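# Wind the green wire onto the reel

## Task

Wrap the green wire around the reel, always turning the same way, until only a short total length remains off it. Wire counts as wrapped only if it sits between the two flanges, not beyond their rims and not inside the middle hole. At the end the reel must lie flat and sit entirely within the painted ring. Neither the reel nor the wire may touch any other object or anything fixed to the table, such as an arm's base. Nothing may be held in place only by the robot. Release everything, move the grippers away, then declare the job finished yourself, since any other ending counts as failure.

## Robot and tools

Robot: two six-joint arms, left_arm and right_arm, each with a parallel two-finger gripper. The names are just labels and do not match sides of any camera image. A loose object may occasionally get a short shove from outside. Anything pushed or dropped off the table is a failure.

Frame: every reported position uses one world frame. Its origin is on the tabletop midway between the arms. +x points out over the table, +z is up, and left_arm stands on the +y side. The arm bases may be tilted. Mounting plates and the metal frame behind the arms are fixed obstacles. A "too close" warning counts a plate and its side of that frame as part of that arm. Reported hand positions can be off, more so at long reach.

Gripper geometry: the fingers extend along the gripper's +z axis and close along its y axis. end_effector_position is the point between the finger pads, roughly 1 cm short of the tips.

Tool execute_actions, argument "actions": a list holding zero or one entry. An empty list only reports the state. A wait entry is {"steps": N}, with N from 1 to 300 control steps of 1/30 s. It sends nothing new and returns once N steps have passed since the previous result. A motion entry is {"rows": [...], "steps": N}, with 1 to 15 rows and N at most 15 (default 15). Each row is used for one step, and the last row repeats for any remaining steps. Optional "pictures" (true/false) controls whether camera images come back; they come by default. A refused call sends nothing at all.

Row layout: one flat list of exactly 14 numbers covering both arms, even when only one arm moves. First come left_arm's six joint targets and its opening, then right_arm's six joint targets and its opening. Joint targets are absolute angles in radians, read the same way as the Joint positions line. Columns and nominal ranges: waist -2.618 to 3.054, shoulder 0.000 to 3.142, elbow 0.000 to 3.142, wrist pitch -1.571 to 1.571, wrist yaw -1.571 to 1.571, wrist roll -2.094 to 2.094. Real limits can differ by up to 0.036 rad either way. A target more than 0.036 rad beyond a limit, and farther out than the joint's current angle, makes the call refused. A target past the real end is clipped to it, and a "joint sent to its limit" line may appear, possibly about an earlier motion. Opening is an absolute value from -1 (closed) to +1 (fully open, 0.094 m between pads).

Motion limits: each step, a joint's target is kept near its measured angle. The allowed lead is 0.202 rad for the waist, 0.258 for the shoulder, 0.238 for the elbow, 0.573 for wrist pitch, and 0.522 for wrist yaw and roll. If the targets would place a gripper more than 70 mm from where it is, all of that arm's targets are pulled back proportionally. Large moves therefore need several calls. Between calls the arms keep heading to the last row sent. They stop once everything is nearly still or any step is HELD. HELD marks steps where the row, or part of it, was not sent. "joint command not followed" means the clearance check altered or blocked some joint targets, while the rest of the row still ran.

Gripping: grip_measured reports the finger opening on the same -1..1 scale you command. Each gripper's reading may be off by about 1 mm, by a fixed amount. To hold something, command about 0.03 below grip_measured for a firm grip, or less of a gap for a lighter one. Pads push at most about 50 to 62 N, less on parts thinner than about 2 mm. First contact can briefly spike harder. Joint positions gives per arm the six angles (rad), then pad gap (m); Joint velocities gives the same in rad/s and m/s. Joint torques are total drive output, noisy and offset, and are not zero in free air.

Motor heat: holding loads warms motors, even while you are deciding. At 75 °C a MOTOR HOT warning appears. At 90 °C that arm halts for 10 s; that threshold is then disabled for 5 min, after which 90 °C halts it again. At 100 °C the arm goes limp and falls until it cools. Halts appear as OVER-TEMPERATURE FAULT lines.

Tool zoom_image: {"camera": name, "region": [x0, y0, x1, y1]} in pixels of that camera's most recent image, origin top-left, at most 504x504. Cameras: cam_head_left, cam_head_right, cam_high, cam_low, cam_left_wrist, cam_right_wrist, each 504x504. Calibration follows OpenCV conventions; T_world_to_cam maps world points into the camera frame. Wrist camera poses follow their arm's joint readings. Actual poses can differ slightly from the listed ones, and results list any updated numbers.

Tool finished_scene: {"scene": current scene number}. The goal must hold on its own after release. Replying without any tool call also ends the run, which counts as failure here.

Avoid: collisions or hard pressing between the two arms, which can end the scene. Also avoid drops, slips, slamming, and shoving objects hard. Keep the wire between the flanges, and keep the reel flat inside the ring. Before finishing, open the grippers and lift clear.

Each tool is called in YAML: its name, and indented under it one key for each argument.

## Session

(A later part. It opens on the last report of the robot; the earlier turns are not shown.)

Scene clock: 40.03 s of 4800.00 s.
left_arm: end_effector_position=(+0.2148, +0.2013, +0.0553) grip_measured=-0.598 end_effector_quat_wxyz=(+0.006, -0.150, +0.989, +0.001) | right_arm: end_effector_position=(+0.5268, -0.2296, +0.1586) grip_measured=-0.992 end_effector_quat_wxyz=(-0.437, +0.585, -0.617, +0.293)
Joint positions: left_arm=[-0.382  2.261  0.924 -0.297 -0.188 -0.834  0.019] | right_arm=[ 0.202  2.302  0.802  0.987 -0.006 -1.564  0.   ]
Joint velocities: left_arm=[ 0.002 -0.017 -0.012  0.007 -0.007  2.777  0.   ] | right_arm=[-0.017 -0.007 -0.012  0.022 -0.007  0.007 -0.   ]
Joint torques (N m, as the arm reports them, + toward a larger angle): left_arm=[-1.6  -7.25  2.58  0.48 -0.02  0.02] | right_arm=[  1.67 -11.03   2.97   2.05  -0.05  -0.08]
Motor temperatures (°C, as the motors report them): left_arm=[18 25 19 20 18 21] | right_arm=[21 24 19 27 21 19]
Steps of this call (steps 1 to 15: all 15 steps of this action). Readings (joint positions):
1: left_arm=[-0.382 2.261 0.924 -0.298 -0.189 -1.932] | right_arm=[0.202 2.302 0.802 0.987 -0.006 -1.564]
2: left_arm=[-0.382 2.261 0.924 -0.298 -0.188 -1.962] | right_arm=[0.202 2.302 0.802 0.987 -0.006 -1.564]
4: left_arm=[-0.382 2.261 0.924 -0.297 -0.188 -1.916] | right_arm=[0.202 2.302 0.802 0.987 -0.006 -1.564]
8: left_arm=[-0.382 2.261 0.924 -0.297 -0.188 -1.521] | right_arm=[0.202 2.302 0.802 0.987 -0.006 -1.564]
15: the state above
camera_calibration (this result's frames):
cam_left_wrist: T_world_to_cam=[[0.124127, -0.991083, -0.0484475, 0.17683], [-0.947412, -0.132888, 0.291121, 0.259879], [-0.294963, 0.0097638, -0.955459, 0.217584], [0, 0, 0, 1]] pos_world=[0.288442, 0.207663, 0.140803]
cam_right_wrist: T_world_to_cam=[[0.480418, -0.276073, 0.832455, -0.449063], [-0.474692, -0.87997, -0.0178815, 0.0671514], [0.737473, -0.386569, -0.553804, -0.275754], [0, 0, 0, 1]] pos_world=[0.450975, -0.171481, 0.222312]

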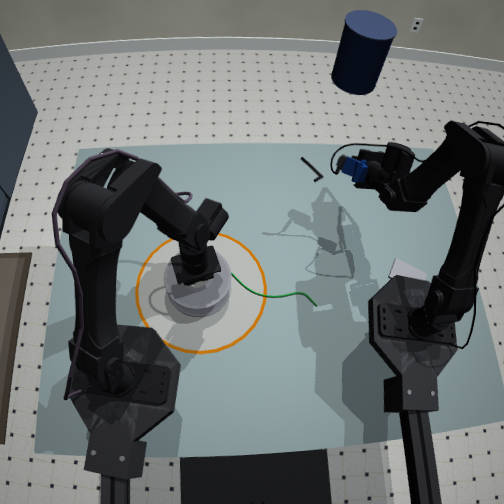

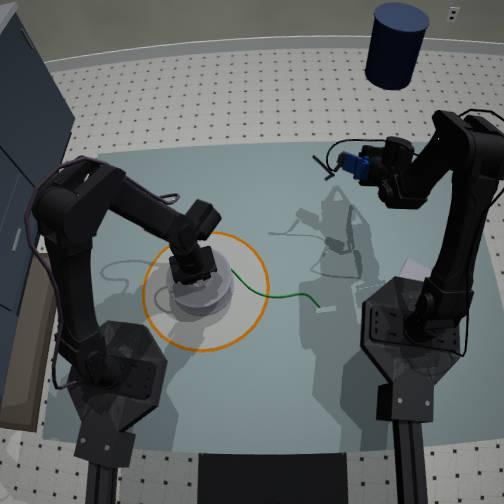

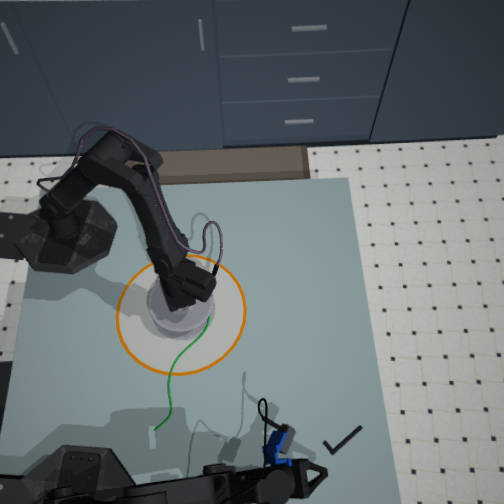

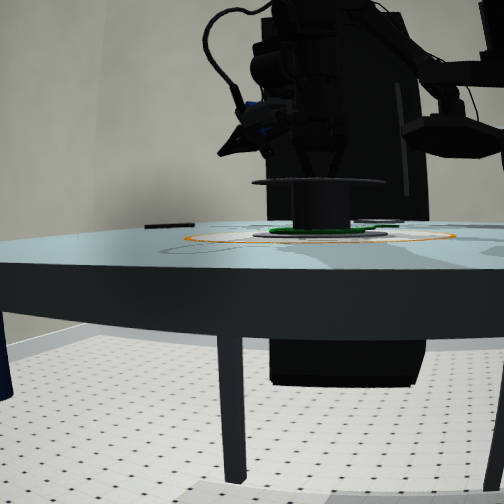

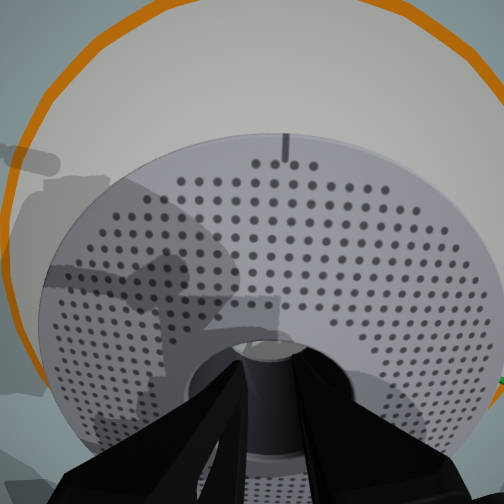

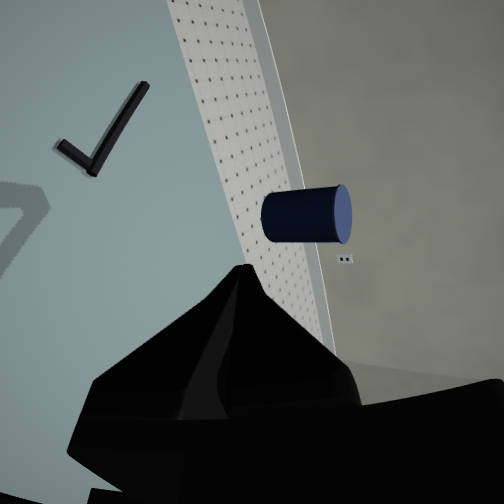

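execute_actions:
  actions:
    - {"rows":[[-0.38,2.27,0.912,-0.293,-0.185,2.07,-0.45,0.23,2.32,0.79,1.02,0,-1.57,-1],[-0.38,2.28,0.912,-0.293,-0.185,2.07,-0.38,0.26,2.34,0.78,1.04,0,-1.57,-1],[-0.38,2.29,0.912,-0.293,-0.185,2.07,-0.34,0.29,2.36,0.77,1.06,0,-1.57,-1],[-0.38,2.29,0.912,-0.293,-0.185,2.07,-0.31,0.32,2.38,0.76,1.08,0,-1.57,-1],[-0.38,2.29,0.912,-0.293,-0.185,2.07,-0.285,0.35,2.4,0.75,1.1,0,-1.57,-1],[-0.38,2.29,0.912,-0.293,-0.185,2.07,-0.285,0.38,2.42,0.74,1.12,0,-1.57,-1],[-0.38,2.29,0.912,-0.293,-0.185,-2.09,-0.285,0.41,2.44,0.73,1.14,0,-1.57,-1],[-0.38,2.29,0.912,-0.293,-0.185,-2.09,-0.285,0.44,2.46,0.72,1.16,0,-1.57,-1],[-0.38,2.29,0.912,-0.293,-0.185,-2.09,-0.285,0.47,2.48,0.7,1.18,0,-1.57,-1],[-0.38,2.29,0.912,-0.293,-0.185,-2.09,-0.285,0.5,2.5,0.68,1.2,0,-1.57,-1],[-0.38,2.29,0.912,-0.293,-0.185,-2.09,-0.285,0.53,2.53,0.66,1.2,0,-1.57,-1],[-0.38,2.29,0.912,-0.293,-0.185,-2.09,-0.285,0.56,2.56,0.64,1.2,0,-1.57,-1],[-0.38,2.29,0.912,-0.293,-0.185,-2.09,-0.285,0.59,2.59,0.63,1.2,0,-1.57,-1],[-0.38,2.29,0.912,-0.293,-0.185,-2.09,-0.285,0.62,2.62,0.62,1.2,0,-1.57,-1],[-0.38,2.29,0.912,-0.293,-0.185,-2.09,-0.285,0.65,2.64,0.62,1.2,0,-1.57,-1]],"steps":15}
  pictures: false

execute_actions:
  actions:
    - {"steps":20}
  pictures: false

execute_actions:
  actions:
    - {"rows":[[-0.38,2.29,0.912,-0.293,-0.185,-2.09,-0.285,0.69,2.65,0.62,1.2,0,-1.57,-1],[-0.38,2.29,0.912,-0.293,-0.185,-2.09,-0.285,0.74,2.66,0.62,1.2,0,-1.57,-1],[-0.38,2.29,0.912,-0.293,-0.185,-2.09,-0.285,0.79,2.67,0.62,1.2,0,-1.57,-1],[-0.38,2.29,0.912,-0.293,-0.185,-2.09,-0.285,0.84,2.68,0.62,1.2,0,-1.57,-1],[-0.38,2.29,0.912,-0.293,-0.185,-2.09,-0.285,0.89,2.69,0.62,1.2,0,-1.57,-1],[-0.38,2.29,0.912,-0.293,-0.185,-2.09,-0.285,0.94,2.7,0.62,1.2,0,-1.57,-1],[-0.38,2.29,0.912,-0.293,-0.185,-2.09,-0.285,0.99,2.71,0.62,1.2,0,-1.57,-1],[-0.38,2.29,0.912,-0.293,-0.185,-2.09,-0.285,1.04,2.72,0.62,1.2,0,-1.57,-1],[-0.38,2.29,0.912,-0.293,-0.185,-2.09,-0.285,1.09,2.72,0.62,1.2,0,-1.57,-1],[-0.38,2.29,0.912,-0.293,-0.185,-2.09,-0.285,1.14,2.72,0.62,1.2,0,-1.57,-1],[-0.38,2.29,0.912,-0.293,-0.185,-2.09,-0.285,1.19,2.72,0.62,1.2,0,-1.57,-1],[-0.38,2.29,0.912,-0.293,-0.185,-2.09,-0.285,1.23,2.72,0.62,1.2,0,-1.57,-1],[-0.38,2.29,0.912,-0.293,-0.185,-2.09,-0.285,1.27,2.72,0.62,1.2,0,-1.57,-1],[-0.38,2.29,0.912,-0.293,-0.185,-2.09,-0.285,1.3,2.72,0.62,1.2,0,-1.57,-1],[-0.38,2.29,0.912,-0.293,-0.185,-2.09,-0.285,1.32,2.72,0.62,1.2,0,-1.57,-1]],"steps":15}
  pictures: false

execute_actions:
  actions:
    - {"rows":[[-0.38,2.258,0.912,-0.293,-0.185,-2.09,-0.6,1.32,2.72,0.62,1.2,0,-1.57,-1],[-0.38,2.258,0.912,-0.293,-0.185,-2.09,-0.6,1.32,2.72,0.62,1.2,0,-1.57,-1],[-0.38,2.258,0.912,-0.293,-0.185,-2.09,-0.6,1.32,2.72,0.62,1.2,0,-1.57,-1],[-0.38,2.258,0.912,-0.293,-0.185,0.0,-0.6,1.32,2.72,0.62,1.2,0,-1.57,-1]],"steps":15}

Scene clock: 51.93 s of 4800.00 s.
left_arm: end_effector_position=(+0.2142, +0.2017, +0.0545) grip_measured=-0.296 end_effector_quat_wxyz=(+0.001, +0.780, +0.626, +0.005) | right_arm: end_effector_position=(+0.3985, -0.0665, +0.0724) grip_measured=-0.992 end_effector_quat_wxyz=(-0.421, +0.736, -0.500, +0.176)
Joint positions: left_arm=[-0.382  2.264  0.924 -0.298 -0.189  1.255  0.033] | right_arm=[ 0.597  2.577  0.66   1.176  0.004 -1.564  0.   ]
Joint velocities: left_arm=[ 0.002 -0.002 -0.002 -0.007  0.051 -2.747  0.002] | right_arm=[ 0.799  0.891 -0.335  0.037 -0.022 -0.022 -0.   ]
Joint torques (N m, as the arm reports them, + toward a larger angle): left_arm=[-1.53 -5.13  2.64  0.46 -0.02 -0.3 ] | right_arm=[ 1.8  -9.46 -0.14  2.04 -0.13 -0.07]
Motor temperatures (°C, as the motors report them): left_arm=[18 25 19 20 18 21] | right_arm=[21 24 19 27 20 19]
joint sent to its limit (left arm) — the command would take joint 6 (wrist roll) past its upper limit, so that joint was sent only as far as its limit.
Steps of this call (steps 1 to 60: the robot went on to your last target; steps 61 to 130: nothing new was sent; then 7.07 s passed at rest; steps 131 to 145: all 15 steps of this action). Readings (joint positions):
131: left_arm=[-0.382 2.261 0.924 -0.297 -0.188 2.079] | right_arm=[0.203 2.302 0.802 0.989 -0.005 -1.564]
132: left_arm=[-0.382 2.262 0.924 -0.297 -0.188 2.079] | right_arm=[0.209 2.304 0.802 0.995 -0.002 -1.564]
134: left_arm=[-0.382 2.268 0.924 -0.295 -0.188 2.079] | right_arm=[0.242 2.321 0.802 1.026 0.004 -1.564]
138: left_arm=[-0.382 2.265 0.924 -0.298 -0.189 1.912] | right_arm=[0.373 2.395 0.777 1.100 0.006 -1.564]
145: the state above

Scene clock: 52.60 s of 4800.00 s.
left_arm: end_effector_position=(+0.2144, +0.2017, +0.0547) grip_measured=-0.293 end_effector_quat_wxyz=(+0.005, -0.043, +0.999, +0.002) | right_arm: end_effector_position=(+0.3610, -0.0560, +0.0456) grip_measured=-0.992 end_effector_quat_wxyz=(-0.394, +0.768, -0.483, +0.147)
Joint positions: left_arm=[-0.382  2.263  0.924 -0.298 -0.189 -0.621  0.033] | right_arm=[ 0.655  2.646  0.629  1.187  0.001 -1.565  0.   ]
Joint velocities: left_arm=[-0.002 -0.002 -0.002  0.066 -0.007 -2.63  -0.   ] | right_arm=[-0.007 -0.012 -0.017 -0.037  0.007  0.066  0.   ]
Joint torques (N m, as the arm reports them, + toward a larger angle): left_arm=[-1.56 -5.    2.55  0.48 -0.02 -0.23] | right_arm=[  0.92 -10.42  -0.01   1.84  -0.09  -0.08]
Motor temperatures (°C, as the motors report them): left_arm=[18 25 19 20 18 21] | right_arm=[21 24 19 27 20 19]
Steps of this call (steps 1 to 20: the robot went on to your last target). Readings (joint positions):
1: left_arm=[-0.382 2.264 0.924 -0.298 -0.189 1.161] | right_arm=[0.623 2.605 0.650 1.176 0.004 -1.564]
2: left_arm=[-0.382 2.264 0.924 -0.298 -0.189 1.067] | right_arm=[0.642 2.627 0.641 1.174 0.003 -1.565]
4: left_arm=[-0.382 2.264 0.924 -0.298 -0.189 0.879] | right_arm=[0.656 2.645 0.630 1.168 0.001 -1.565]
8: left_arm=[-0.382 2.264 0.924 -0.298 -0.189 0.504] | right_arm=[0.655 2.646 0.629 1.180 0.001 -1.565]
20: the state above

Scene clock: 53.10 s of 4800.00 s.
left_arm: end_effector_position=(+0.2144, +0.2017, +0.0547) grip_measured=-0.292 end_effector_quat_wxyz=(-0.006, +0.628, -0.778, +0.001) | right_arm: end_effector_position=(+0.1894, +0.0837, +0.0509) grip_measured=-0.992 end_effector_quat_wxyz=(-0.423, +0.879, -0.207, +0.067)
Joint positions: left_arm=[-0.382  2.263  0.924 -0.298 -0.189 -1.893  0.033] | right_arm=[ 1.277  2.704  0.629  1.204  0.005 -1.565  0.   ]
Joint velocities: left_arm=[ 0.012 -0.002 -0.007  0.007 -0.037 -1.077  0.   ] | right_arm=[ 0.935 -0.012  0.012  0.051 -0.051 -0.007 -0.   ]
Joint torques (N m, as the arm reports them, + toward a larger angle): left_arm=[-1.71 -4.98  2.53  0.5   0.03 -0.28] | right_arm=[-0.64 -8.7   0.14  1.73 -0.07 -0.05]
Motor temperatures (°C, as the motors report them): left_arm=[18 25 19 20 18 21] | right_arm=[21 24 19 27 20 19]
Steps of this call (steps 1 to 15: all 15 steps of this action). Readings (joint positions):
1: left_arm=[-0.382 2.263 0.924 -0.298 -0.189 -0.715] | right_arm=[0.657 2.646 0.629 1.187 0.003 -1.565]
2: left_arm=[-0.382 2.263 0.924 -0.298 -0.189 -0.808] | right_arm=[0.668 2.646 0.629 1.187 0.006 -1.565]
4: left_arm=[-0.382 2.263 0.924 -0.298 -0.189 -0.995] | right_arm=[0.729 2.647 0.629 1.189 0.012 -1.565]
8: left_arm=[-0.382 2.263 0.924 -0.298 -0.189 -1.370] | right_arm=[0.945 2.674 0.629 1.203 0.011 -1.565]
15: the state above

Scene clock: 53.60 s of 4800.00 s.
left_arm: end_effector_position=(+0.2151, +0.2010, +0.0553) grip_measured=-0.598 end_effector_quat_wxyz=(+0.006, -0.149, +0.989, +0.000) | right_arm: end_effector_position=(+0.1727, +0.0908, +0.0519) grip_measured=-0.992 end_effector_quat_wxyz=(-0.426, +0.884, -0.183, +0.059)
Joint positions: left_arm=[-0.382  2.261  0.924 -0.296 -0.187 -0.832  0.019] | right_arm=[ 1.326  2.704  0.629  1.204  0.001 -1.565  0.   ]
Joint velocities: left_arm=[-0.002 -0.012 -0.017  0.007 -0.022  2.821 -0.   ] | right_arm=[-0.002  0.012 -0.022  0.022 -0.007  0.022 -0.001]
Joint torques (N m, as the arm reports them, + toward a larger angle): left_arm=[-1.49 -7.06  2.6   0.51  0.   -0.02] | right_arm=[-0.09 -8.67 -0.07  1.72 -0.03 -0.07]
Motor temperatures (°C, as the motors report them): left_arm=[18 25 19 20 18 21] | right_arm=[21 24 19 27 20 19]
Steps of this call (steps 1 to 15: all 15 steps of this action). Readings (joint positions):
1: left_arm=[-0.382 2.261 0.924 -0.296 -0.188 -1.930] | right_arm=[1.304 2.704 0.629 1.204 0.003 -1.565]
2: left_arm=[-0.382 2.261 0.924 -0.296 -0.188 -1.960] | right_arm=[1.321 2.704 0.629 1.204 0.001 -1.565]
4: left_arm=[-0.382 2.261 0.924 -0.296 -0.188 -1.914] | right_arm=[1.328 2.704 0.629 1.204 0.001 -1.565]
8: left_arm=[-0.382 2.261 0.924 -0.296 -0.187 -1.520] | right_arm=[1.326 2.704 0.629 1.204 0.001 -1.565]
15: the state above
camera_calibration (this result's frames):
cam_left_wrist: T_world_to_cam=[[0.122933, -0.99129, -0.0472462, 0.176779], [-0.947896, -0.131384, 0.290226, 0.259969], [-0.293906, 0.00910599, -0.955791, 0.217597], [0, 0, 0, 1]] pos_world=[0.288644, 0.207414, 0.140879]
cam_right_wrist: T_world_to_cam=[[0.401552, 0.521017, 0.753191, -0.156299], [0.598893, -0.771582, 0.214448, -0.0281781], [0.69288, 0.364969, -0.621864, -0.00687597], [0, 0, 0, 1]] pos_world=[0.0844023, 0.0622025, 0.11949]

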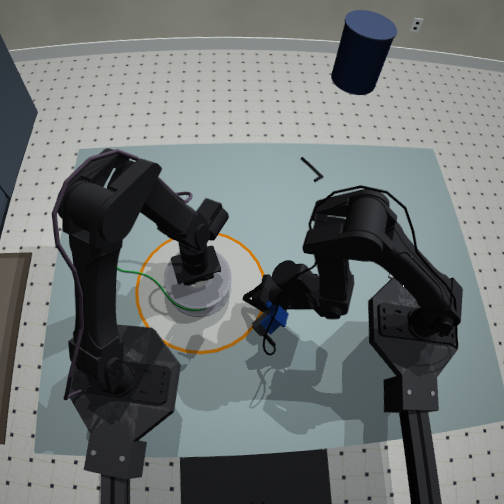

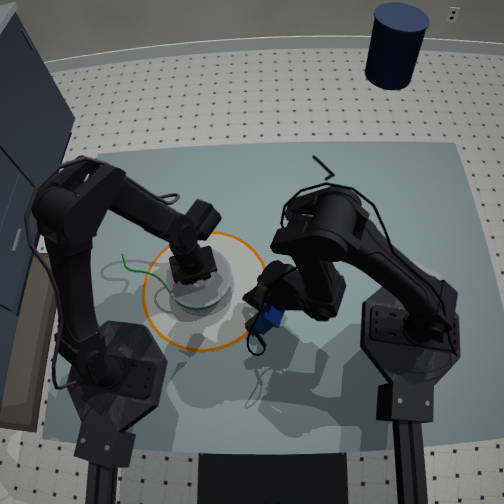

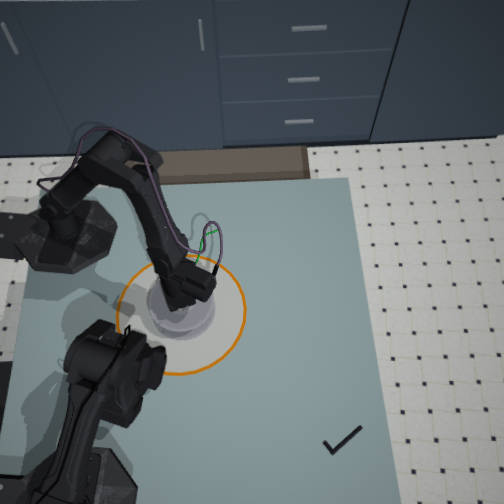

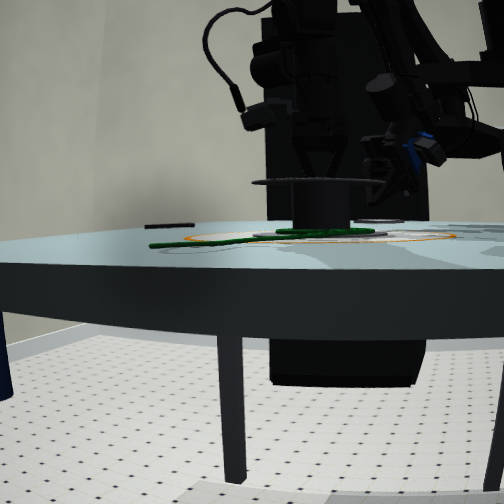

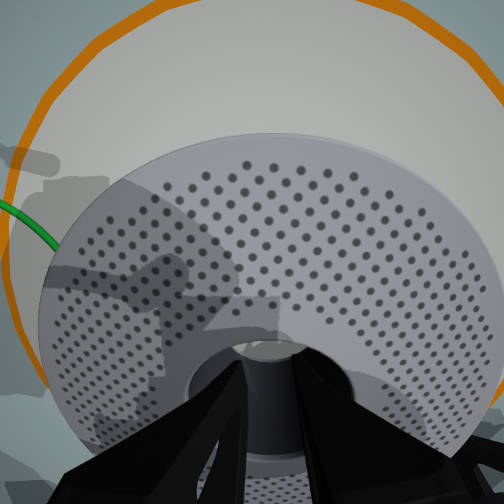

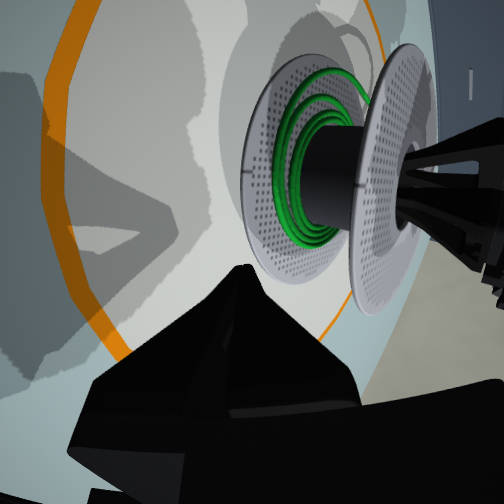

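execute_actions:
  actions:
    - {"rows":[[-0.38,2.27,0.912,-0.293,-0.185,0,-0.45,1.32,2.73,0.65,1.18,0,-1.57,-1],[-0.38,2.28,0.912,-0.293,-0.185,0,-0.38,1.32,2.74,0.665,1.17,0,-1.57,-1],[-0.38,2.29,0.912,-0.293,-0.185,0,-0.34,1.32,2.75,0.68,1.16,0,-1.57,-1],[-0.38,2.3,0.912,-0.293,-0.185,0,-0.31,1.32,2.76,0.695,1.15,0,-1.57,-1],[-0.38,2.3,0.912,-0.293,-0.185,0,-0.28,1.32,2.77,0.71,1.14,0,-1.57,-1],[-0.38,2.3,0.912,-0.293,-0.185,0,-0.28,1.32,2.78,0.725,1.13,0,-1.57,-1],[-0.38,2.3,0.912,-0.293,-0.185,0,-0.28,1.32,2.79,0.74,1.125,0,-1.57,-1],[-0.38,2.3,0.912,-0.293,-0.185,0,-0.28,1.32,2.8,0.755,1.125,0,-1.57,-1],[-0.38,2.3,0.912,-0.293,-0.185,0,-0.28,1.32,2.81,0.77,1.125,0,-1.57,-1],[-0.38,2.3,0.912,-0.293,-0.185,0,-0.28,1.32,2.82,0.79,1.125,0,-1.57,-1],[-0.38,2.3,0.912,-0.293,-0.185,0,-0.28,1.32,2.83,0.81,1.125,0,-1.57,-1],[-0.38,2.3,0.912,-0.293,-0.185,0,-0.28,1.32,2.84,0.825,1.125,0,-1.57,-1],[-0.38,2.3,0.912,-0.293,-0.185,0,-0.28,1.32,2.85,0.845,1.125,0,-1.57,-1],[-0.38,2.3,0.912,-0.293,-0.185,0,-0.28,1.32,2.858,0.86,1.125,0,-1.57,-1],[-0.38,2.3,0.912,-0.293,-0.185,0,-0.28,1.32,2.862,0.87,1.125,0,-1.57,-1]],"steps":15}
  pictures: false

execute_actions:
  actions:
    - {"steps":10}

Scene clock: 59.27 s of 4800.00 s.
left_arm: end_effector_position=(+0.2133, +0.2019, +0.0533) grip_measured=-0.304 end_effector_quat_wxyz=(+0.002, +0.261, +0.965, +0.004) | right_arm: end_effector_position=(+0.1843, +0.1235, +0.0234) grip_measured=-0.992 end_effector_quat_wxyz=(-0.429, +0.883, -0.183, +0.060)
Joint positions: left_arm=[-0.382  2.268  0.924 -0.297 -0.188 -0.007  0.033] | right_arm=[ 1.326  2.834  0.82   1.15   0.001 -1.565  0.   ]
Joint velocities: left_arm=[-0.017 -0.017  0.002 -0.051 -0.022  0.037 -0.   ] | right_arm=[-0.007  0.203  0.437 -0.007 -0.007  0.022  0.   ]
Joint torques (N m, as the arm reports them, + toward a larger angle): left_arm=[-1.32 -4.66  2.37  0.45 -0.05  0.08] | right_arm=[-0.06 -9.94  2.62  1.6  -0.07 -0.07]
Motor temperatures (°C, as the motors report them): left_arm=[18 25 19 20 18 21] | right_arm=[21 24 19 27 20 19]
Steps of this call (steps 1 to 45: the robot went on to your last target; steps 46 to 110: nothing new was sent; then 1.50 s passed at rest; steps 111 to 125: all 15 steps of this action). Readings (joint positions):
111: left_arm=[-0.382 2.261 0.924 -0.296 -0.187 -0.008] | right_arm=[1.326 2.704 0.629 1.204 0.001 -1.565]
112: left_arm=[-0.382 2.262 0.924 -0.296 -0.187 -0.008] | right_arm=[1.326 2.705 0.629 1.204 0.001 -1.565]
114: left_arm=[-0.382 2.269 0.924 -0.295 -0.188 -0.008] | right_arm=[1.326 2.718 0.644 1.198 0.001 -1.565]
118: left_arm=[-0.382 2.268 0.924 -0.297 -0.188 -0.007] | right_arm=[1.326 2.764 0.702 1.171 0.001 -1.565]
125: the state above

Scene clock: 59.60 s of 4800.00 s.
left_arm: end_effector_position=(+0.2133, +0.2019, +0.0533) grip_measured=-0.304 end_effector_quat_wxyz=(+0.002, +0.261, +0.965, +0.004) | right_arm: end_effector_position=(+0.1873, +0.1308, +0.0244) grip_measured=-0.992 end_effector_quat_wxyz=(-0.436, +0.879, -0.182, +0.061)
Joint positions: left_arm=[-0.382  2.268  0.924 -0.297 -0.188 -0.007  0.033] | right_arm=[ 1.326  2.843  0.846  1.149  0.001 -1.565  0.   ]
Joint velocities: left_arm=[-0.017 -0.007  0.002 -0.022  0.037 -0.022  0.   ] | right_arm=[-0.002 -0.007  0.002 -0.007 -0.051 -0.022 -0.   ]
Joint torques (N m, as the arm reports them, + toward a larger angle): left_arm=[-1.61 -4.55  2.4   0.47 -0.01  0.08] | right_arm=[-0.07 -9.7   2.84  1.57 -0.02 -0.08]
Motor temperatures (°C, as the motors report them): left_arm=[18 25 19 20 18 21] | right_arm=[21 24 19 27 20 19]
Steps of this call (steps 1 to 10: the robot went on to your last target). Readings (joint positions):
1: left_arm=[-0.382 2.268 0.924 -0.297 -0.188 -0.007] | right_arm=[1.326 2.840 0.833 1.150 0.001 -1.565]
2: left_arm=[-0.382 2.268 0.924 -0.297 -0.188 -0.007] | right_arm=[1.326 2.843 0.841 1.150 0.001 -1.565]
4: left_arm=[-0.382 2.268 0.924 -0.297 -0.188 -0.007] | right_arm=[1.326 2.843 0.846 1.150 0.001 -1.565]
8: left_arm=[-0.382 2.268 0.924 -0.297 -0.188 -0.007] | right_arm=[1.326 2.843 0.846 1.149 0.001 -1.565]
10: the state above
camera_calibration (this result's frames):
cam_left_wrist: T_world_to_cam=[[-0.646374, -0.760947, -0.0562169, 0.295881], [-0.737498, 0.604158, 0.301811, 0.0649355], [-0.195698, 0.236543, -0.951709, 0.148132], [0, 0, 0, 1]] pos_world=[0.268129, 0.150879, 0.138014]
cam_right_wrist: T_world_to_cam=[[0.395662, 0.504442, 0.767457, -0.159384], [0.596296, -0.776656, 0.203068, 0.00126848], [0.698486, 0.377285, -0.60809, -0.0516251], [0, 0, 0, 1]] pos_world=[0.0983653, 0.100863, 0.0906701]

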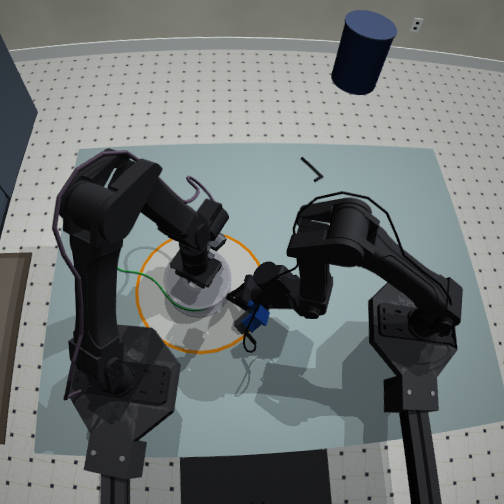

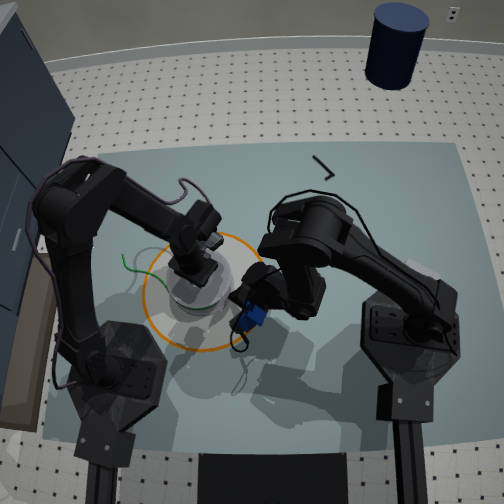

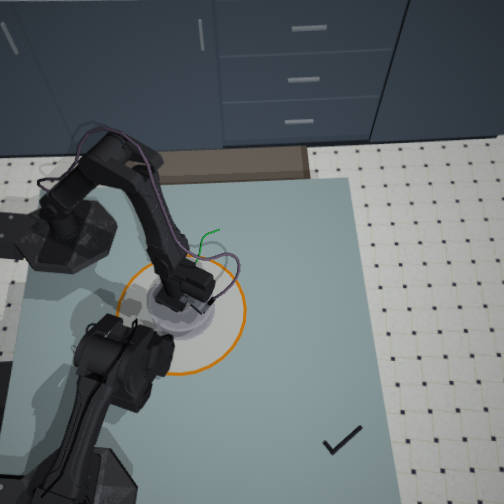

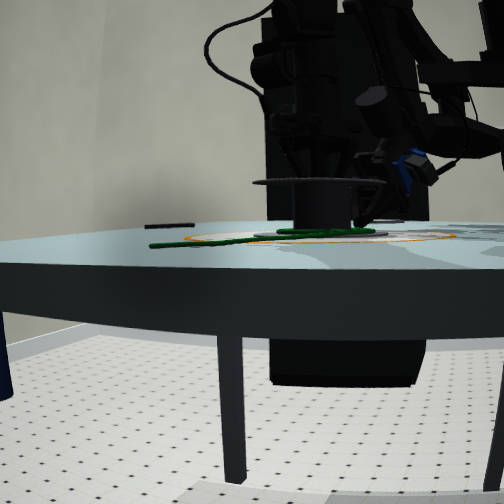

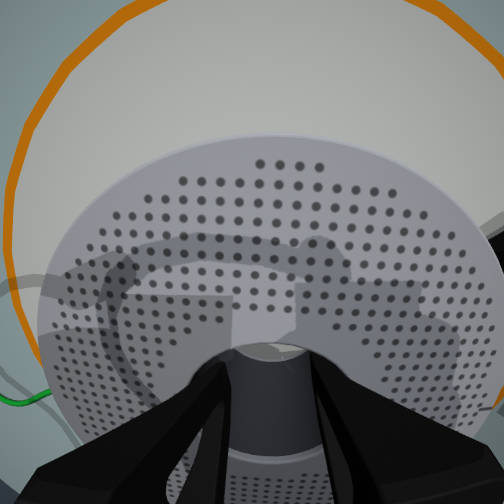

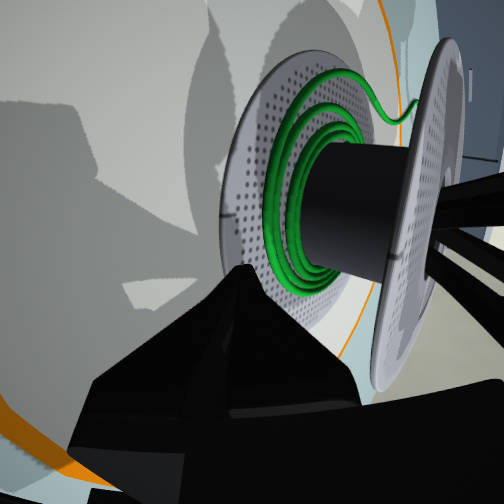

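execute_actions:
  actions:
    - {"rows":[[-0.38,2.3,0.912,-0.293,-0.185,0,-0.28,1.32,2.87,0.875,1.135,0,-1.57,-1],[-0.38,2.3,0.912,-0.293,-0.185,0,-0.28,1.32,2.875,0.885,1.135,0,-1.57,-1],[-0.38,2.3,0.912,-0.293,-0.185,0,-0.28,1.32,2.88,0.895,1.135,0,-1.57,-1],[-0.38,2.3,0.912,-0.293,-0.185,0,-0.28,1.32,2.885,0.905,1.135,0,-1.57,-1],[-0.38,2.3,0.912,-0.293,-0.185,0,-0.28,1.32,2.89,0.915,1.135,0,-1.57,-1],[-0.38,2.3,0.912,-0.293,-0.185,0,-0.28,1.32,2.896,0.926,1.135,0,-1.57,-1],[-0.38,2.3,0.912,-0.293,-0.185,0,-0.28,1.32,2.896,0.926,1.135,0,-1.57,-1],[-0.38,2.3,0.912,-0.293,-0.185,0,-0.28,1.32,2.896,0.926,1.135,0,-1.57,-1],[-0.38,2.3,0.912,-0.293,-0.185,0,-0.28,1.32,2.896,0.926,1.135,0,-1.57,-1],[-0.38,2.3,0.912,-0.293,-0.185,-2.09,-0.28,1.32,2.89,0.92,1.135,0,-1.57,-1]],"steps":15}
  pictures: false

execute_actions:
  actions:
    - {"steps":17}
  pictures: false

execute_actions:
  actions:
    - {"rows":[[-0.38,2.258,0.912,-0.293,-0.185,-2.09,-0.6,1.32,2.89,0.92,1.135,0,-1.57,-1],[-0.38,2.258,0.912,-0.293,-0.185,-2.09,-0.6,1.32,2.89,0.92,1.135,0,-1.57,-1],[-0.38,2.258,0.912,-0.293,-0.185,-2.09,-0.6,1.32,2.89,0.92,1.135,0,-1.57,-1],[-0.38,2.258,0.912,-0.293,-0.185,0.0,-0.6,1.32,2.89,0.92,1.135,0,-1.57,-1]],"steps":15}

Scene clock: 64.77 s of 4800.00 s.
left_arm: end_effector_position=(+0.2135, +0.2018, +0.0536) grip_measured=-0.299 end_effector_quat_wxyz=(+0.004, -0.005, +1.000, +0.003) | right_arm: end_effector_position=(+0.1922, +0.1435, +0.0225) grip_measured=-0.992 end_effector_quat_wxyz=(-0.447, +0.874, -0.181, +0.064)
Joint positions: left_arm=[-0.382  2.267  0.924 -0.297 -0.188 -0.544  0.033] | right_arm=[ 1.326  2.873  0.901  1.151  0.001 -1.565  0.   ]
Joint velocities: left_arm=[-0.042 -0.002 -0.007 -0.037  0.037 -2.674  0.   ] | right_arm=[ 0.012  0.007  0.002 -0.037 -0.022 -0.037  0.   ]
Joint torques (N m, as the arm reports them, + toward a larger angle): left_arm=[-1.39 -4.36  2.49  0.51 -0.02 -0.28] | right_arm=[  0.01 -10.18   2.74   1.67  -0.05  -0.08]
Motor temperatures (°C, as the motors report them): left_arm=[18 25 19 20 18 21] | right_arm=[21 24 19 27 20 19]
Steps of this call (steps 1 to 30: the robot went on to your last target; steps 31 to 100: nothing new was sent; then 1.33 s passed at rest; steps 101 to 115: all 15 steps of this action). Readings (joint positions):
101: left_arm=[-0.382 2.268 0.924 -0.297 -0.188 -0.007] | right_arm=[1.326 2.843 0.846 1.149 0.001 -1.565]
102: left_arm=[-0.382 2.268 0.924 -0.297 -0.188 -0.007] | right_arm=[1.326 2.844 0.847 1.149 0.001 -1.565]
104: left_arm=[-0.382 2.268 0.924 -0.297 -0.188 -0.007] | right_arm=[1.326 2.854 0.860 1.149 0.001 -1.565]
108: left_arm=[-0.382 2.268 0.924 -0.297 -0.188 -0.007] | right_arm=[1.326 2.872 0.897 1.151 0.001 -1.565]
115: the state above

Scene clock: 65.33 s of 4800.00 s.
left_arm: end_effector_position=(+0.2137, +0.2017, +0.0540) grip_measured=-0.294 end_effector_quat_wxyz=(-0.005, +0.641, -0.767, +0.000) | right_arm: end_effector_position=(+0.1922, +0.1435, +0.0225) grip_measured=-0.992 end_effector_quat_wxyz=(-0.447, +0.874, -0.181, +0.064)
Joint positions: left_arm=[-0.382  2.266  0.924 -0.298 -0.188 -1.927  0.033] | right_arm=[ 1.326  2.873  0.901  1.151  0.001 -1.565  0.   ]
Joint velocities: left_arm=[-0.022  0.002 -0.012  0.022  0.007 -0.974 -0.   ] | right_arm=[ 0.002  0.012  0.002 -0.007 -0.095  0.022  0.   ]
Joint torques (N m, as the arm reports them, + toward a larger angle): left_arm=[-1.32 -4.54  2.62  0.45  0.02 -0.38] | right_arm=[ -0.05 -10.23   2.74   1.67  -0.02  -0.07]
Motor temperatures (°C, as the motors report them): left_arm=[18 25 19 20 18 21] | right_arm=[21 24 19 27 20 19]
Steps of this call (steps 1 to 17: the robot went on to your last target). Readings (joint positions):
1: left_arm=[-0.382 2.267 0.924 -0.297 -0.188 -0.637] | right_arm=[1.326 2.873 0.901 1.151 0.001 -1.565]
2: left_arm=[-0.382 2.267 0.924 -0.297 -0.188 -0.731] | right_arm=[1.326 2.873 0.901 1.151 0.001 -1.565]
4: left_arm=[-0.382 2.267 0.924 -0.297 -0.188 -0.917] | right_arm=[1.326 2.873 0.901 1.151 0.001 -1.565]
8: left_arm=[-0.382 2.266 0.924 -0.298 -0.188 -1.290] | right_arm=[1.326 2.873 0.901 1.151 0.001 -1.565]
17: the state above

Scene clock: 65.83 s of 4800.00 s.
left_arm: end_effector_position=(+0.2147, +0.2011, +0.0548) grip_measured=-0.598 end_effector_quat_wxyz=(+0.006, -0.157, +0.988, +0.000) | right_arm: end_effector_position=(+0.1922, +0.1435, +0.0225) grip_measured=-0.992 end_effector_quat_wxyz=(-0.447, +0.874, -0.181, +0.064)
Joint positions: left_arm=[-0.382  2.263  0.924 -0.296 -0.187 -0.848  0.019] | right_arm=[ 1.326  2.873  0.901  1.151  0.001 -1.565  0.   ]
Joint velocities: left_arm=[ 0.007 -0.017 -0.012 -0.022  0.022  2.718  0.   ] | right_arm=[ 0.007 -0.017 -0.002 -0.022  0.007  0.007  0.   ]
Joint torques (N m, as the arm reports them, + toward a larger angle): left_arm=[-1.69 -7.44  2.53  0.41 -0.05  0.07] | right_arm=[ -0.04 -10.24   2.71   1.68  -0.03  -0.08]
Motor temperatures (°C, as the motors report them): left_arm=[18 25 19 20 18 21] | right_arm=[21 24 19 27 20 19]
Steps of this call (steps 1 to 15: all 15 steps of this action). Readings (joint positions):
1: left_arm=[-0.382 2.263 0.924 -0.296 -0.187 -1.956] | right_arm=[1.326 2.873 0.901 1.151 0.001 -1.565]
2: left_arm=[-0.382 2.263 0.924 -0.296 -0.187 -1.981] | right_arm=[1.326 2.873 0.901 1.151 0.001 -1.565]
4: left_arm=[-0.382 2.263 0.924 -0.296 -0.187 -1.930] | right_arm=[1.326 2.873 0.901 1.151 0.001 -1.565]
8: left_arm=[-0.382 2.263 0.924 -0.296 -0.187 -1.536] | right_arm=[1.326 2.873 0.901 1.151 0.001 -1.565]
15: the state above
camera_calibration (this result's frames):
cam_left_wrist: T_world_to_cam=[[0.138079, -0.989273, -0.0476865, 0.17324], [-0.945343, -0.146002, 0.291566, 0.262043], [-0.295401, 0.00482081, -0.955361, 0.218228], [0, 0, 0, 1]] pos_world=[0.288265, 0.208588, 0.140344]
cam_right_wrist: T_world_to_cam=[[0.388719, 0.48502, 0.78336, -0.162572], [0.593423, -0.782187, 0.189825, 0.010209], [0.704803, 0.391075, -0.591873, -0.0646058], [0, 0, 0, 1]] pos_world=[0.102671, 0.112102, 0.0871757]

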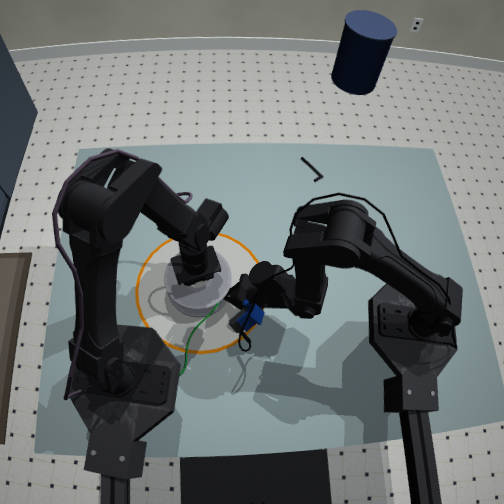

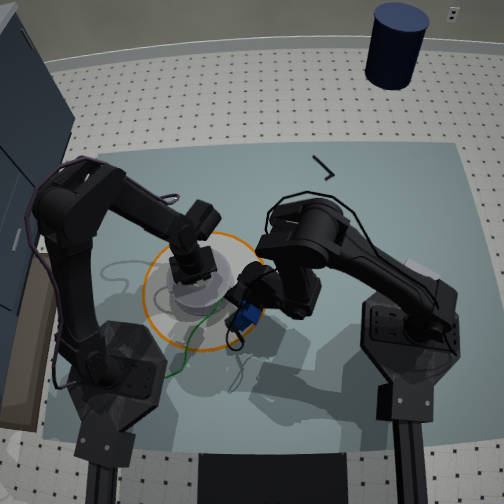

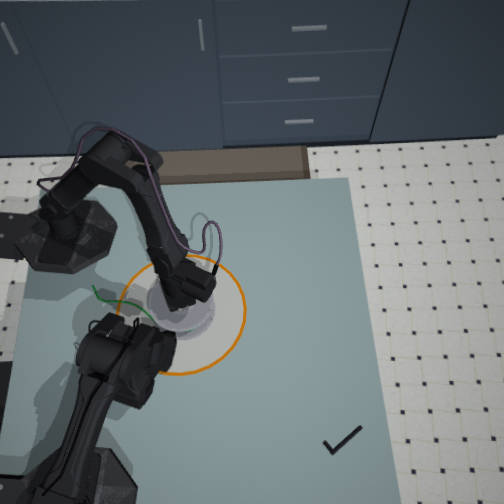

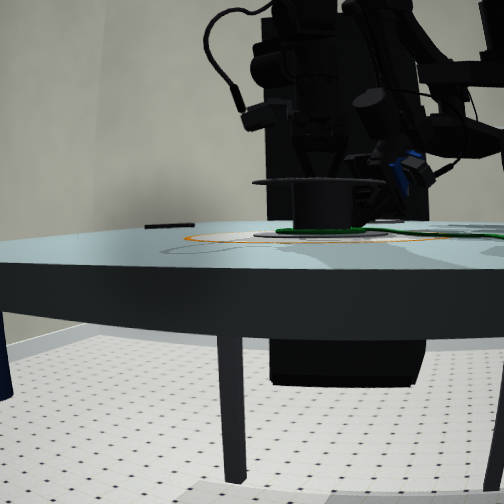

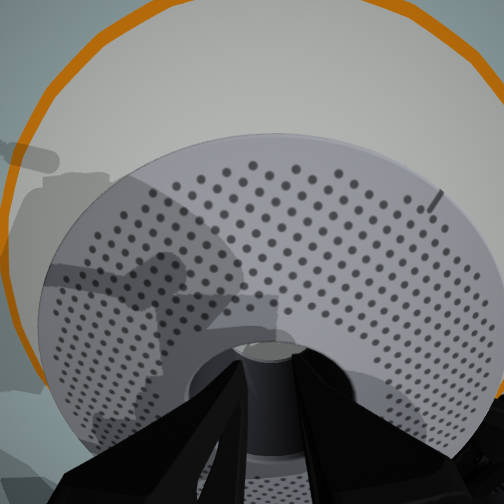

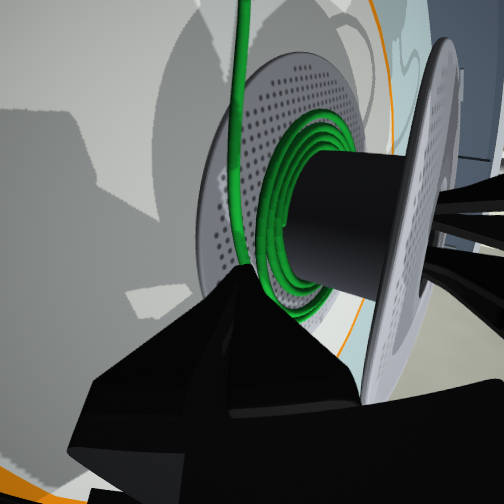

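execute_actions:
  actions:
    - {"rows":[[-0.38,2.27,0.912,-0.293,-0.185,0,-0.45,1.32,2.89,0.92,1.135,0,-1.57,-1],[-0.38,2.28,0.912,-0.293,-0.185,0,-0.38,1.32,2.89,0.92,1.135,0,-1.57,-1],[-0.38,2.29,0.912,-0.293,-0.185,0,-0.34,1.32,2.89,0.92,1.135,0,-1.57,-1],[-0.38,2.3,0.912,-0.293,-0.185,0,-0.31,1.32,2.897,0.93,1.135,0,-1.57,-1],[-0.38,2.3,0.912,-0.293,-0.185,0,-0.28,1.32,2.902,0.938,1.135,0,-1.57,-1],[-0.38,2.3,0.912,-0.293,-0.185,0,-0.28,1.32,2.907,0.946,1.135,0,-1.57,-1],[-0.38,2.3,0.912,-0.293,-0.185,0,-0.28,1.32,2.907,0.946,1.135,0,-1.57,-1],[-0.38,2.3,0.912,-0.293,-0.185,0,-0.28,1.32,2.907,0.946,1.135,0,-1.57,-1],[-0.38,2.3,0.912,-0.293,-0.185,0,-0.28,1.32,2.907,0.946,1.135,0,-1.57,-1],[-0.38,2.3,0.912,-0.293,-0.185,-2.09,-0.28,1.32,2.9,0.94,1.135,0,-1.57,-1]],"steps":15}
  pictures: false

execute_actions:
  actions:
    - {"steps":17}
  pictures: false

execute_actions:
  actions:
    - {"rows":[[-0.38,2.258,0.912,-0.293,-0.185,-2.09,-0.6,1.32,2.9,0.94,1.135,0,-1.57,-1],[-0.38,2.258,0.912,-0.293,-0.185,-2.09,-0.6,1.32,2.9,0.94,1.135,0,-1.57,-1],[-0.38,2.258,0.912,-0.293,-0.185,-2.09,-0.6,1.32,2.9,0.94,1.135,0,-1.57,-1],[-0.38,2.258,0.912,-0.293,-0.185,0.0,-0.6,1.32,2.9,0.94,1.135,0,-1.57,-1]],"steps":15}

Scene clock: 70.70 s of 4800.00 s.
left_arm: end_effector_position=(+0.2126, +0.2020, +0.0532) grip_measured=-0.302 end_effector_quat_wxyz=(+0.002, -0.003, +1.000, +0.004) | right_arm: end_effector_position=(+0.1940, +0.1480, +0.0226) grip_measured=-0.992 end_effector_quat_wxyz=(-0.452, +0.871, -0.181, +0.064)
Joint positions: left_arm=[-0.382  2.269  0.924 -0.299 -0.187 -0.542  0.033] | right_arm=[ 1.326  2.882  0.919  1.151  0.001 -1.565  0.   ]
Joint velocities: left_arm=[ 0.012  0.002 -0.007 -0.007  0.066 -2.586 -0.   ] | right_arm=[-0.017 -0.007 -0.002 -0.051 -0.007 -0.022 -0.   ]
Joint torques (N m, as the arm reports them, + toward a larger angle): left_arm=[-1.34 -4.94  2.37  0.54 -0.06 -0.37] | right_arm=[ -0.01 -10.23   2.78   1.66  -0.06  -0.06]
Motor temperatures (°C, as the motors report them): left_arm=[18 25 19 20 18 21] | right_arm=[21 24 19 27 20 19]
Steps of this call (steps 1 to 45: the robot went on to your last target; steps 46 to 110: nothing new was sent; then 0.70 s passed at rest; steps 111 to 125: all 15 steps of this action). Readings (joint positions):
111: left_arm=[-0.382 2.263 0.924 -0.296 -0.187 -0.008] | right_arm=[1.326 2.873 0.901 1.151 0.001 -1.565]
112: left_arm=[-0.382 2.264 0.924 -0.296 -0.187 -0.008] | right_arm=[1.326 2.873 0.901 1.151 0.001 -1.565]
114: left_arm=[-0.382 2.270 0.924 -0.295 -0.187 -0.008] | right_arm=[1.326 2.873 0.901 1.151 0.001 -1.565]
118: left_arm=[-0.382 2.269 0.924 -0.297 -0.187 -0.007] | right_arm=[1.326 2.880 0.914 1.151 0.001 -1.565]
125: the state above

Scene clock: 71.27 s of 4800.00 s.
left_arm: end_effector_position=(+0.2122, +0.2022, +0.0538) grip_measured=-0.296 end_effector_quat_wxyz=(-0.003, +0.639, -0.769, -0.002) | right_arm: end_effector_position=(+0.1942, +0.1479, +0.0226) grip_measured=-0.992 end_effector_quat_wxyz=(-0.452, +0.871, -0.181, +0.065)
Joint positions: left_arm=[-0.382  2.267  0.924 -0.303 -0.187 -1.922  0.033] | right_arm=[ 1.326  2.882  0.919  1.151  0.001 -1.565  0.   ]
Joint velocities: left_arm=[-0.007 -0.022 -0.002 -0.037  0.081 -0.842 -0.001] | right_arm=[-0.002 -0.007 -0.032 -0.051 -0.022 -0.022  0.   ]
Joint torques (N m, as the arm reports them, + toward a larger angle): left_arm=[-1.5  -4.81  2.26  0.54 -0.02 -0.4 ] | right_arm=[ -0.02 -10.19   2.87   1.68  -0.03  -0.07]
Motor temperatures (°C, as the motors report them): left_arm=[18 25 19 20 18 21] | right_arm=[21 24 19 27 20 19]
Steps of this call (steps 1 to 17: the robot went on to your last target). Readings (joint positions):
1: left_arm=[-0.382 2.269 0.924 -0.300 -0.187 -0.634] | right_arm=[1.326 2.882 0.919 1.151 0.001 -1.565]
2: left_arm=[-0.382 2.269 0.924 -0.301 -0.187 -0.726] | right_arm=[1.326 2.882 0.919 1.151 0.001 -1.565]
4: left_arm=[-0.382 2.267 0.924 -0.303 -0.187 -0.911] | right_arm=[1.326 2.882 0.919 1.151 0.001 -1.565]
8: left_arm=[-0.382 2.267 0.924 -0.303 -0.187 -1.282] | right_arm=[1.326 2.882 0.919 1.151 0.001 -1.565]
17: the state above

Scene clock: 71.77 s of 4800.00 s.
left_arm: end_effector_position=(+0.2133, +0.2017, +0.0545) grip_measured=-0.598 end_effector_quat_wxyz=(+0.003, -0.155, +0.988, +0.002) | right_arm: end_effector_position=(+0.1942, +0.1479, +0.0226) grip_measured=-0.992 end_effector_quat_wxyz=(-0.452, +0.871, -0.181, +0.065)
Joint positions: left_arm=[-0.382  2.264  0.924 -0.301 -0.186 -0.845  0.019] | right_arm=[ 1.326  2.882  0.919  1.151  0.001 -1.565  0.   ]
Joint velocities: left_arm=[ 0.017 -0.002  0.002 -0.051 -0.022  2.733  0.   ] | right_arm=[ 0.007 -0.017 -0.012  0.007  0.022  0.007  0.   ]
Joint torques (N m, as the arm reports them, + toward a larger angle): left_arm=[-1.66 -7.33  2.51  0.48 -0.07  0.05] | right_arm=[ -0.06 -10.19   2.9    1.68  -0.03  -0.08]
Motor temperatures (°C, as the motors report them): left_arm=[18 25 19 20 18 21] | right_arm=[21 24 19 27 20 19]
Steps of this call (steps 1 to 15: all 15 steps of this action). Readings (joint positions):
1: left_arm=[-0.382 2.264 0.924 -0.301 -0.186 -1.951] | right_arm=[1.326 2.882 0.919 1.151 0.001 -1.565]
2: left_arm=[-0.382 2.264 0.924 -0.301 -0.186 -1.978] | right_arm=[1.326 2.882 0.919 1.151 0.001 -1.565]
4: left_arm=[-0.382 2.264 0.924 -0.301 -0.186 -1.927] | right_arm=[1.326 2.882 0.919 1.151 0.001 -1.565]
8: left_arm=[-0.382 2.264 0.924 -0.301 -0.186 -1.533] | right_arm=[1.326 2.882 0.919 1.151 0.001 -1.565]
15: the state above
camera_calibration (this result's frames):
cam_left_wrist: T_world_to_cam=[[0.133998, -0.989664, -0.0510779, 0.175199], [-0.944164, -0.143153, 0.29675, 0.259735], [-0.300995, 0.00846187, -0.953588, 0.217839], [0, 0, 0, 1]] pos_world=[0.287325, 0.208726, 0.139601]
cam_right_wrist: T_world_to_cam=[[0.386034, 0.477517, 0.789275, -0.164019], [0.591812, -0.784516, 0.185183, 0.013286], [0.707627, 0.395615, -0.58545, -0.0690144], [0, 0, 0, 1]] pos_world=[0.104291, 0.116048, 0.0865911]

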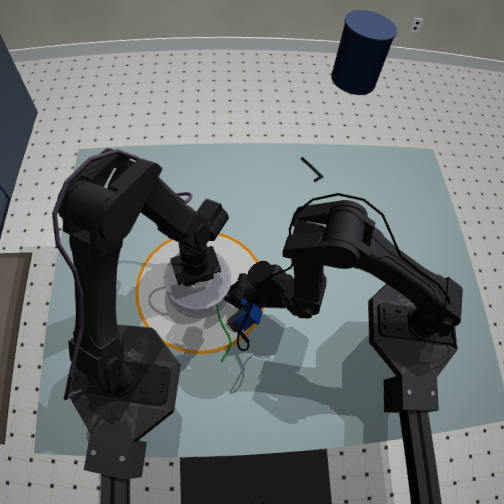

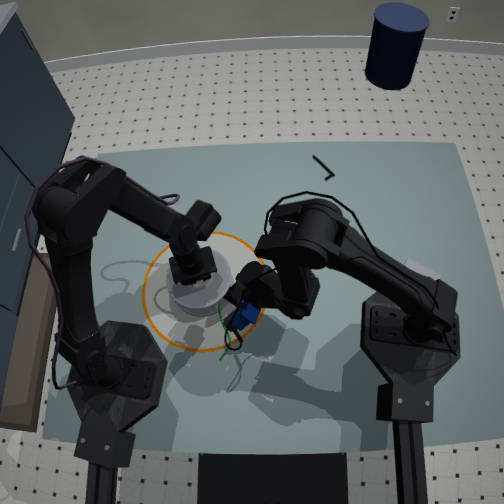

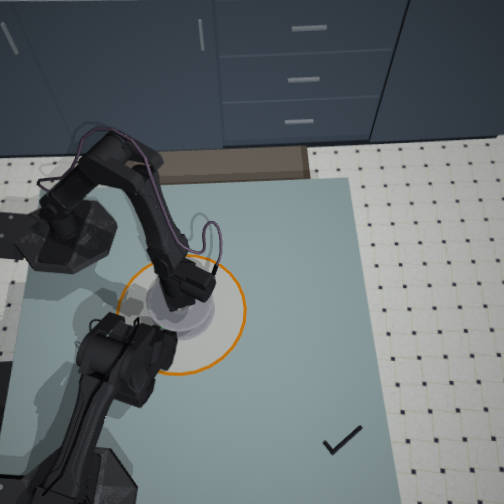

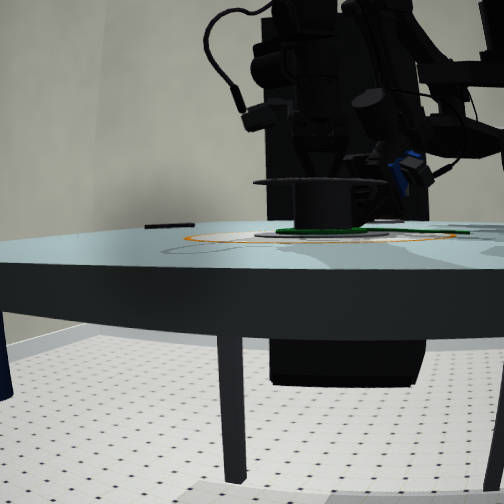

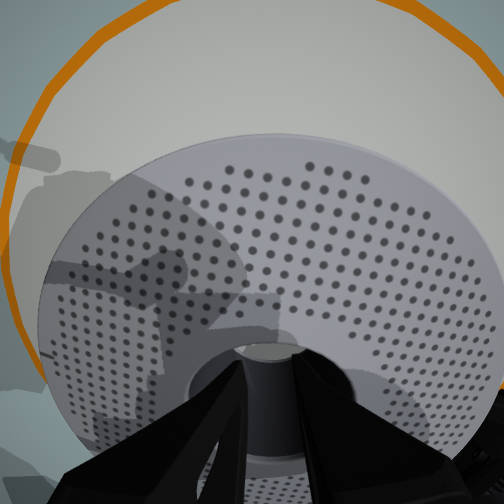

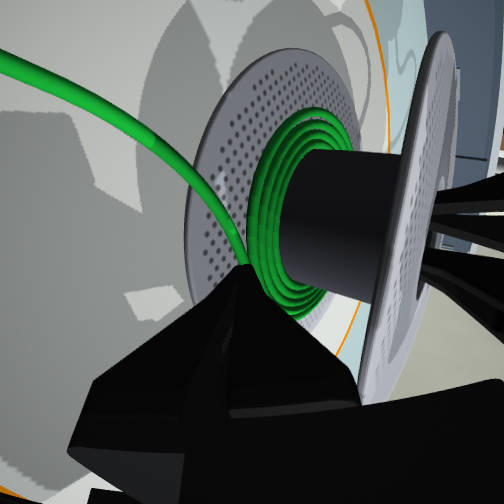

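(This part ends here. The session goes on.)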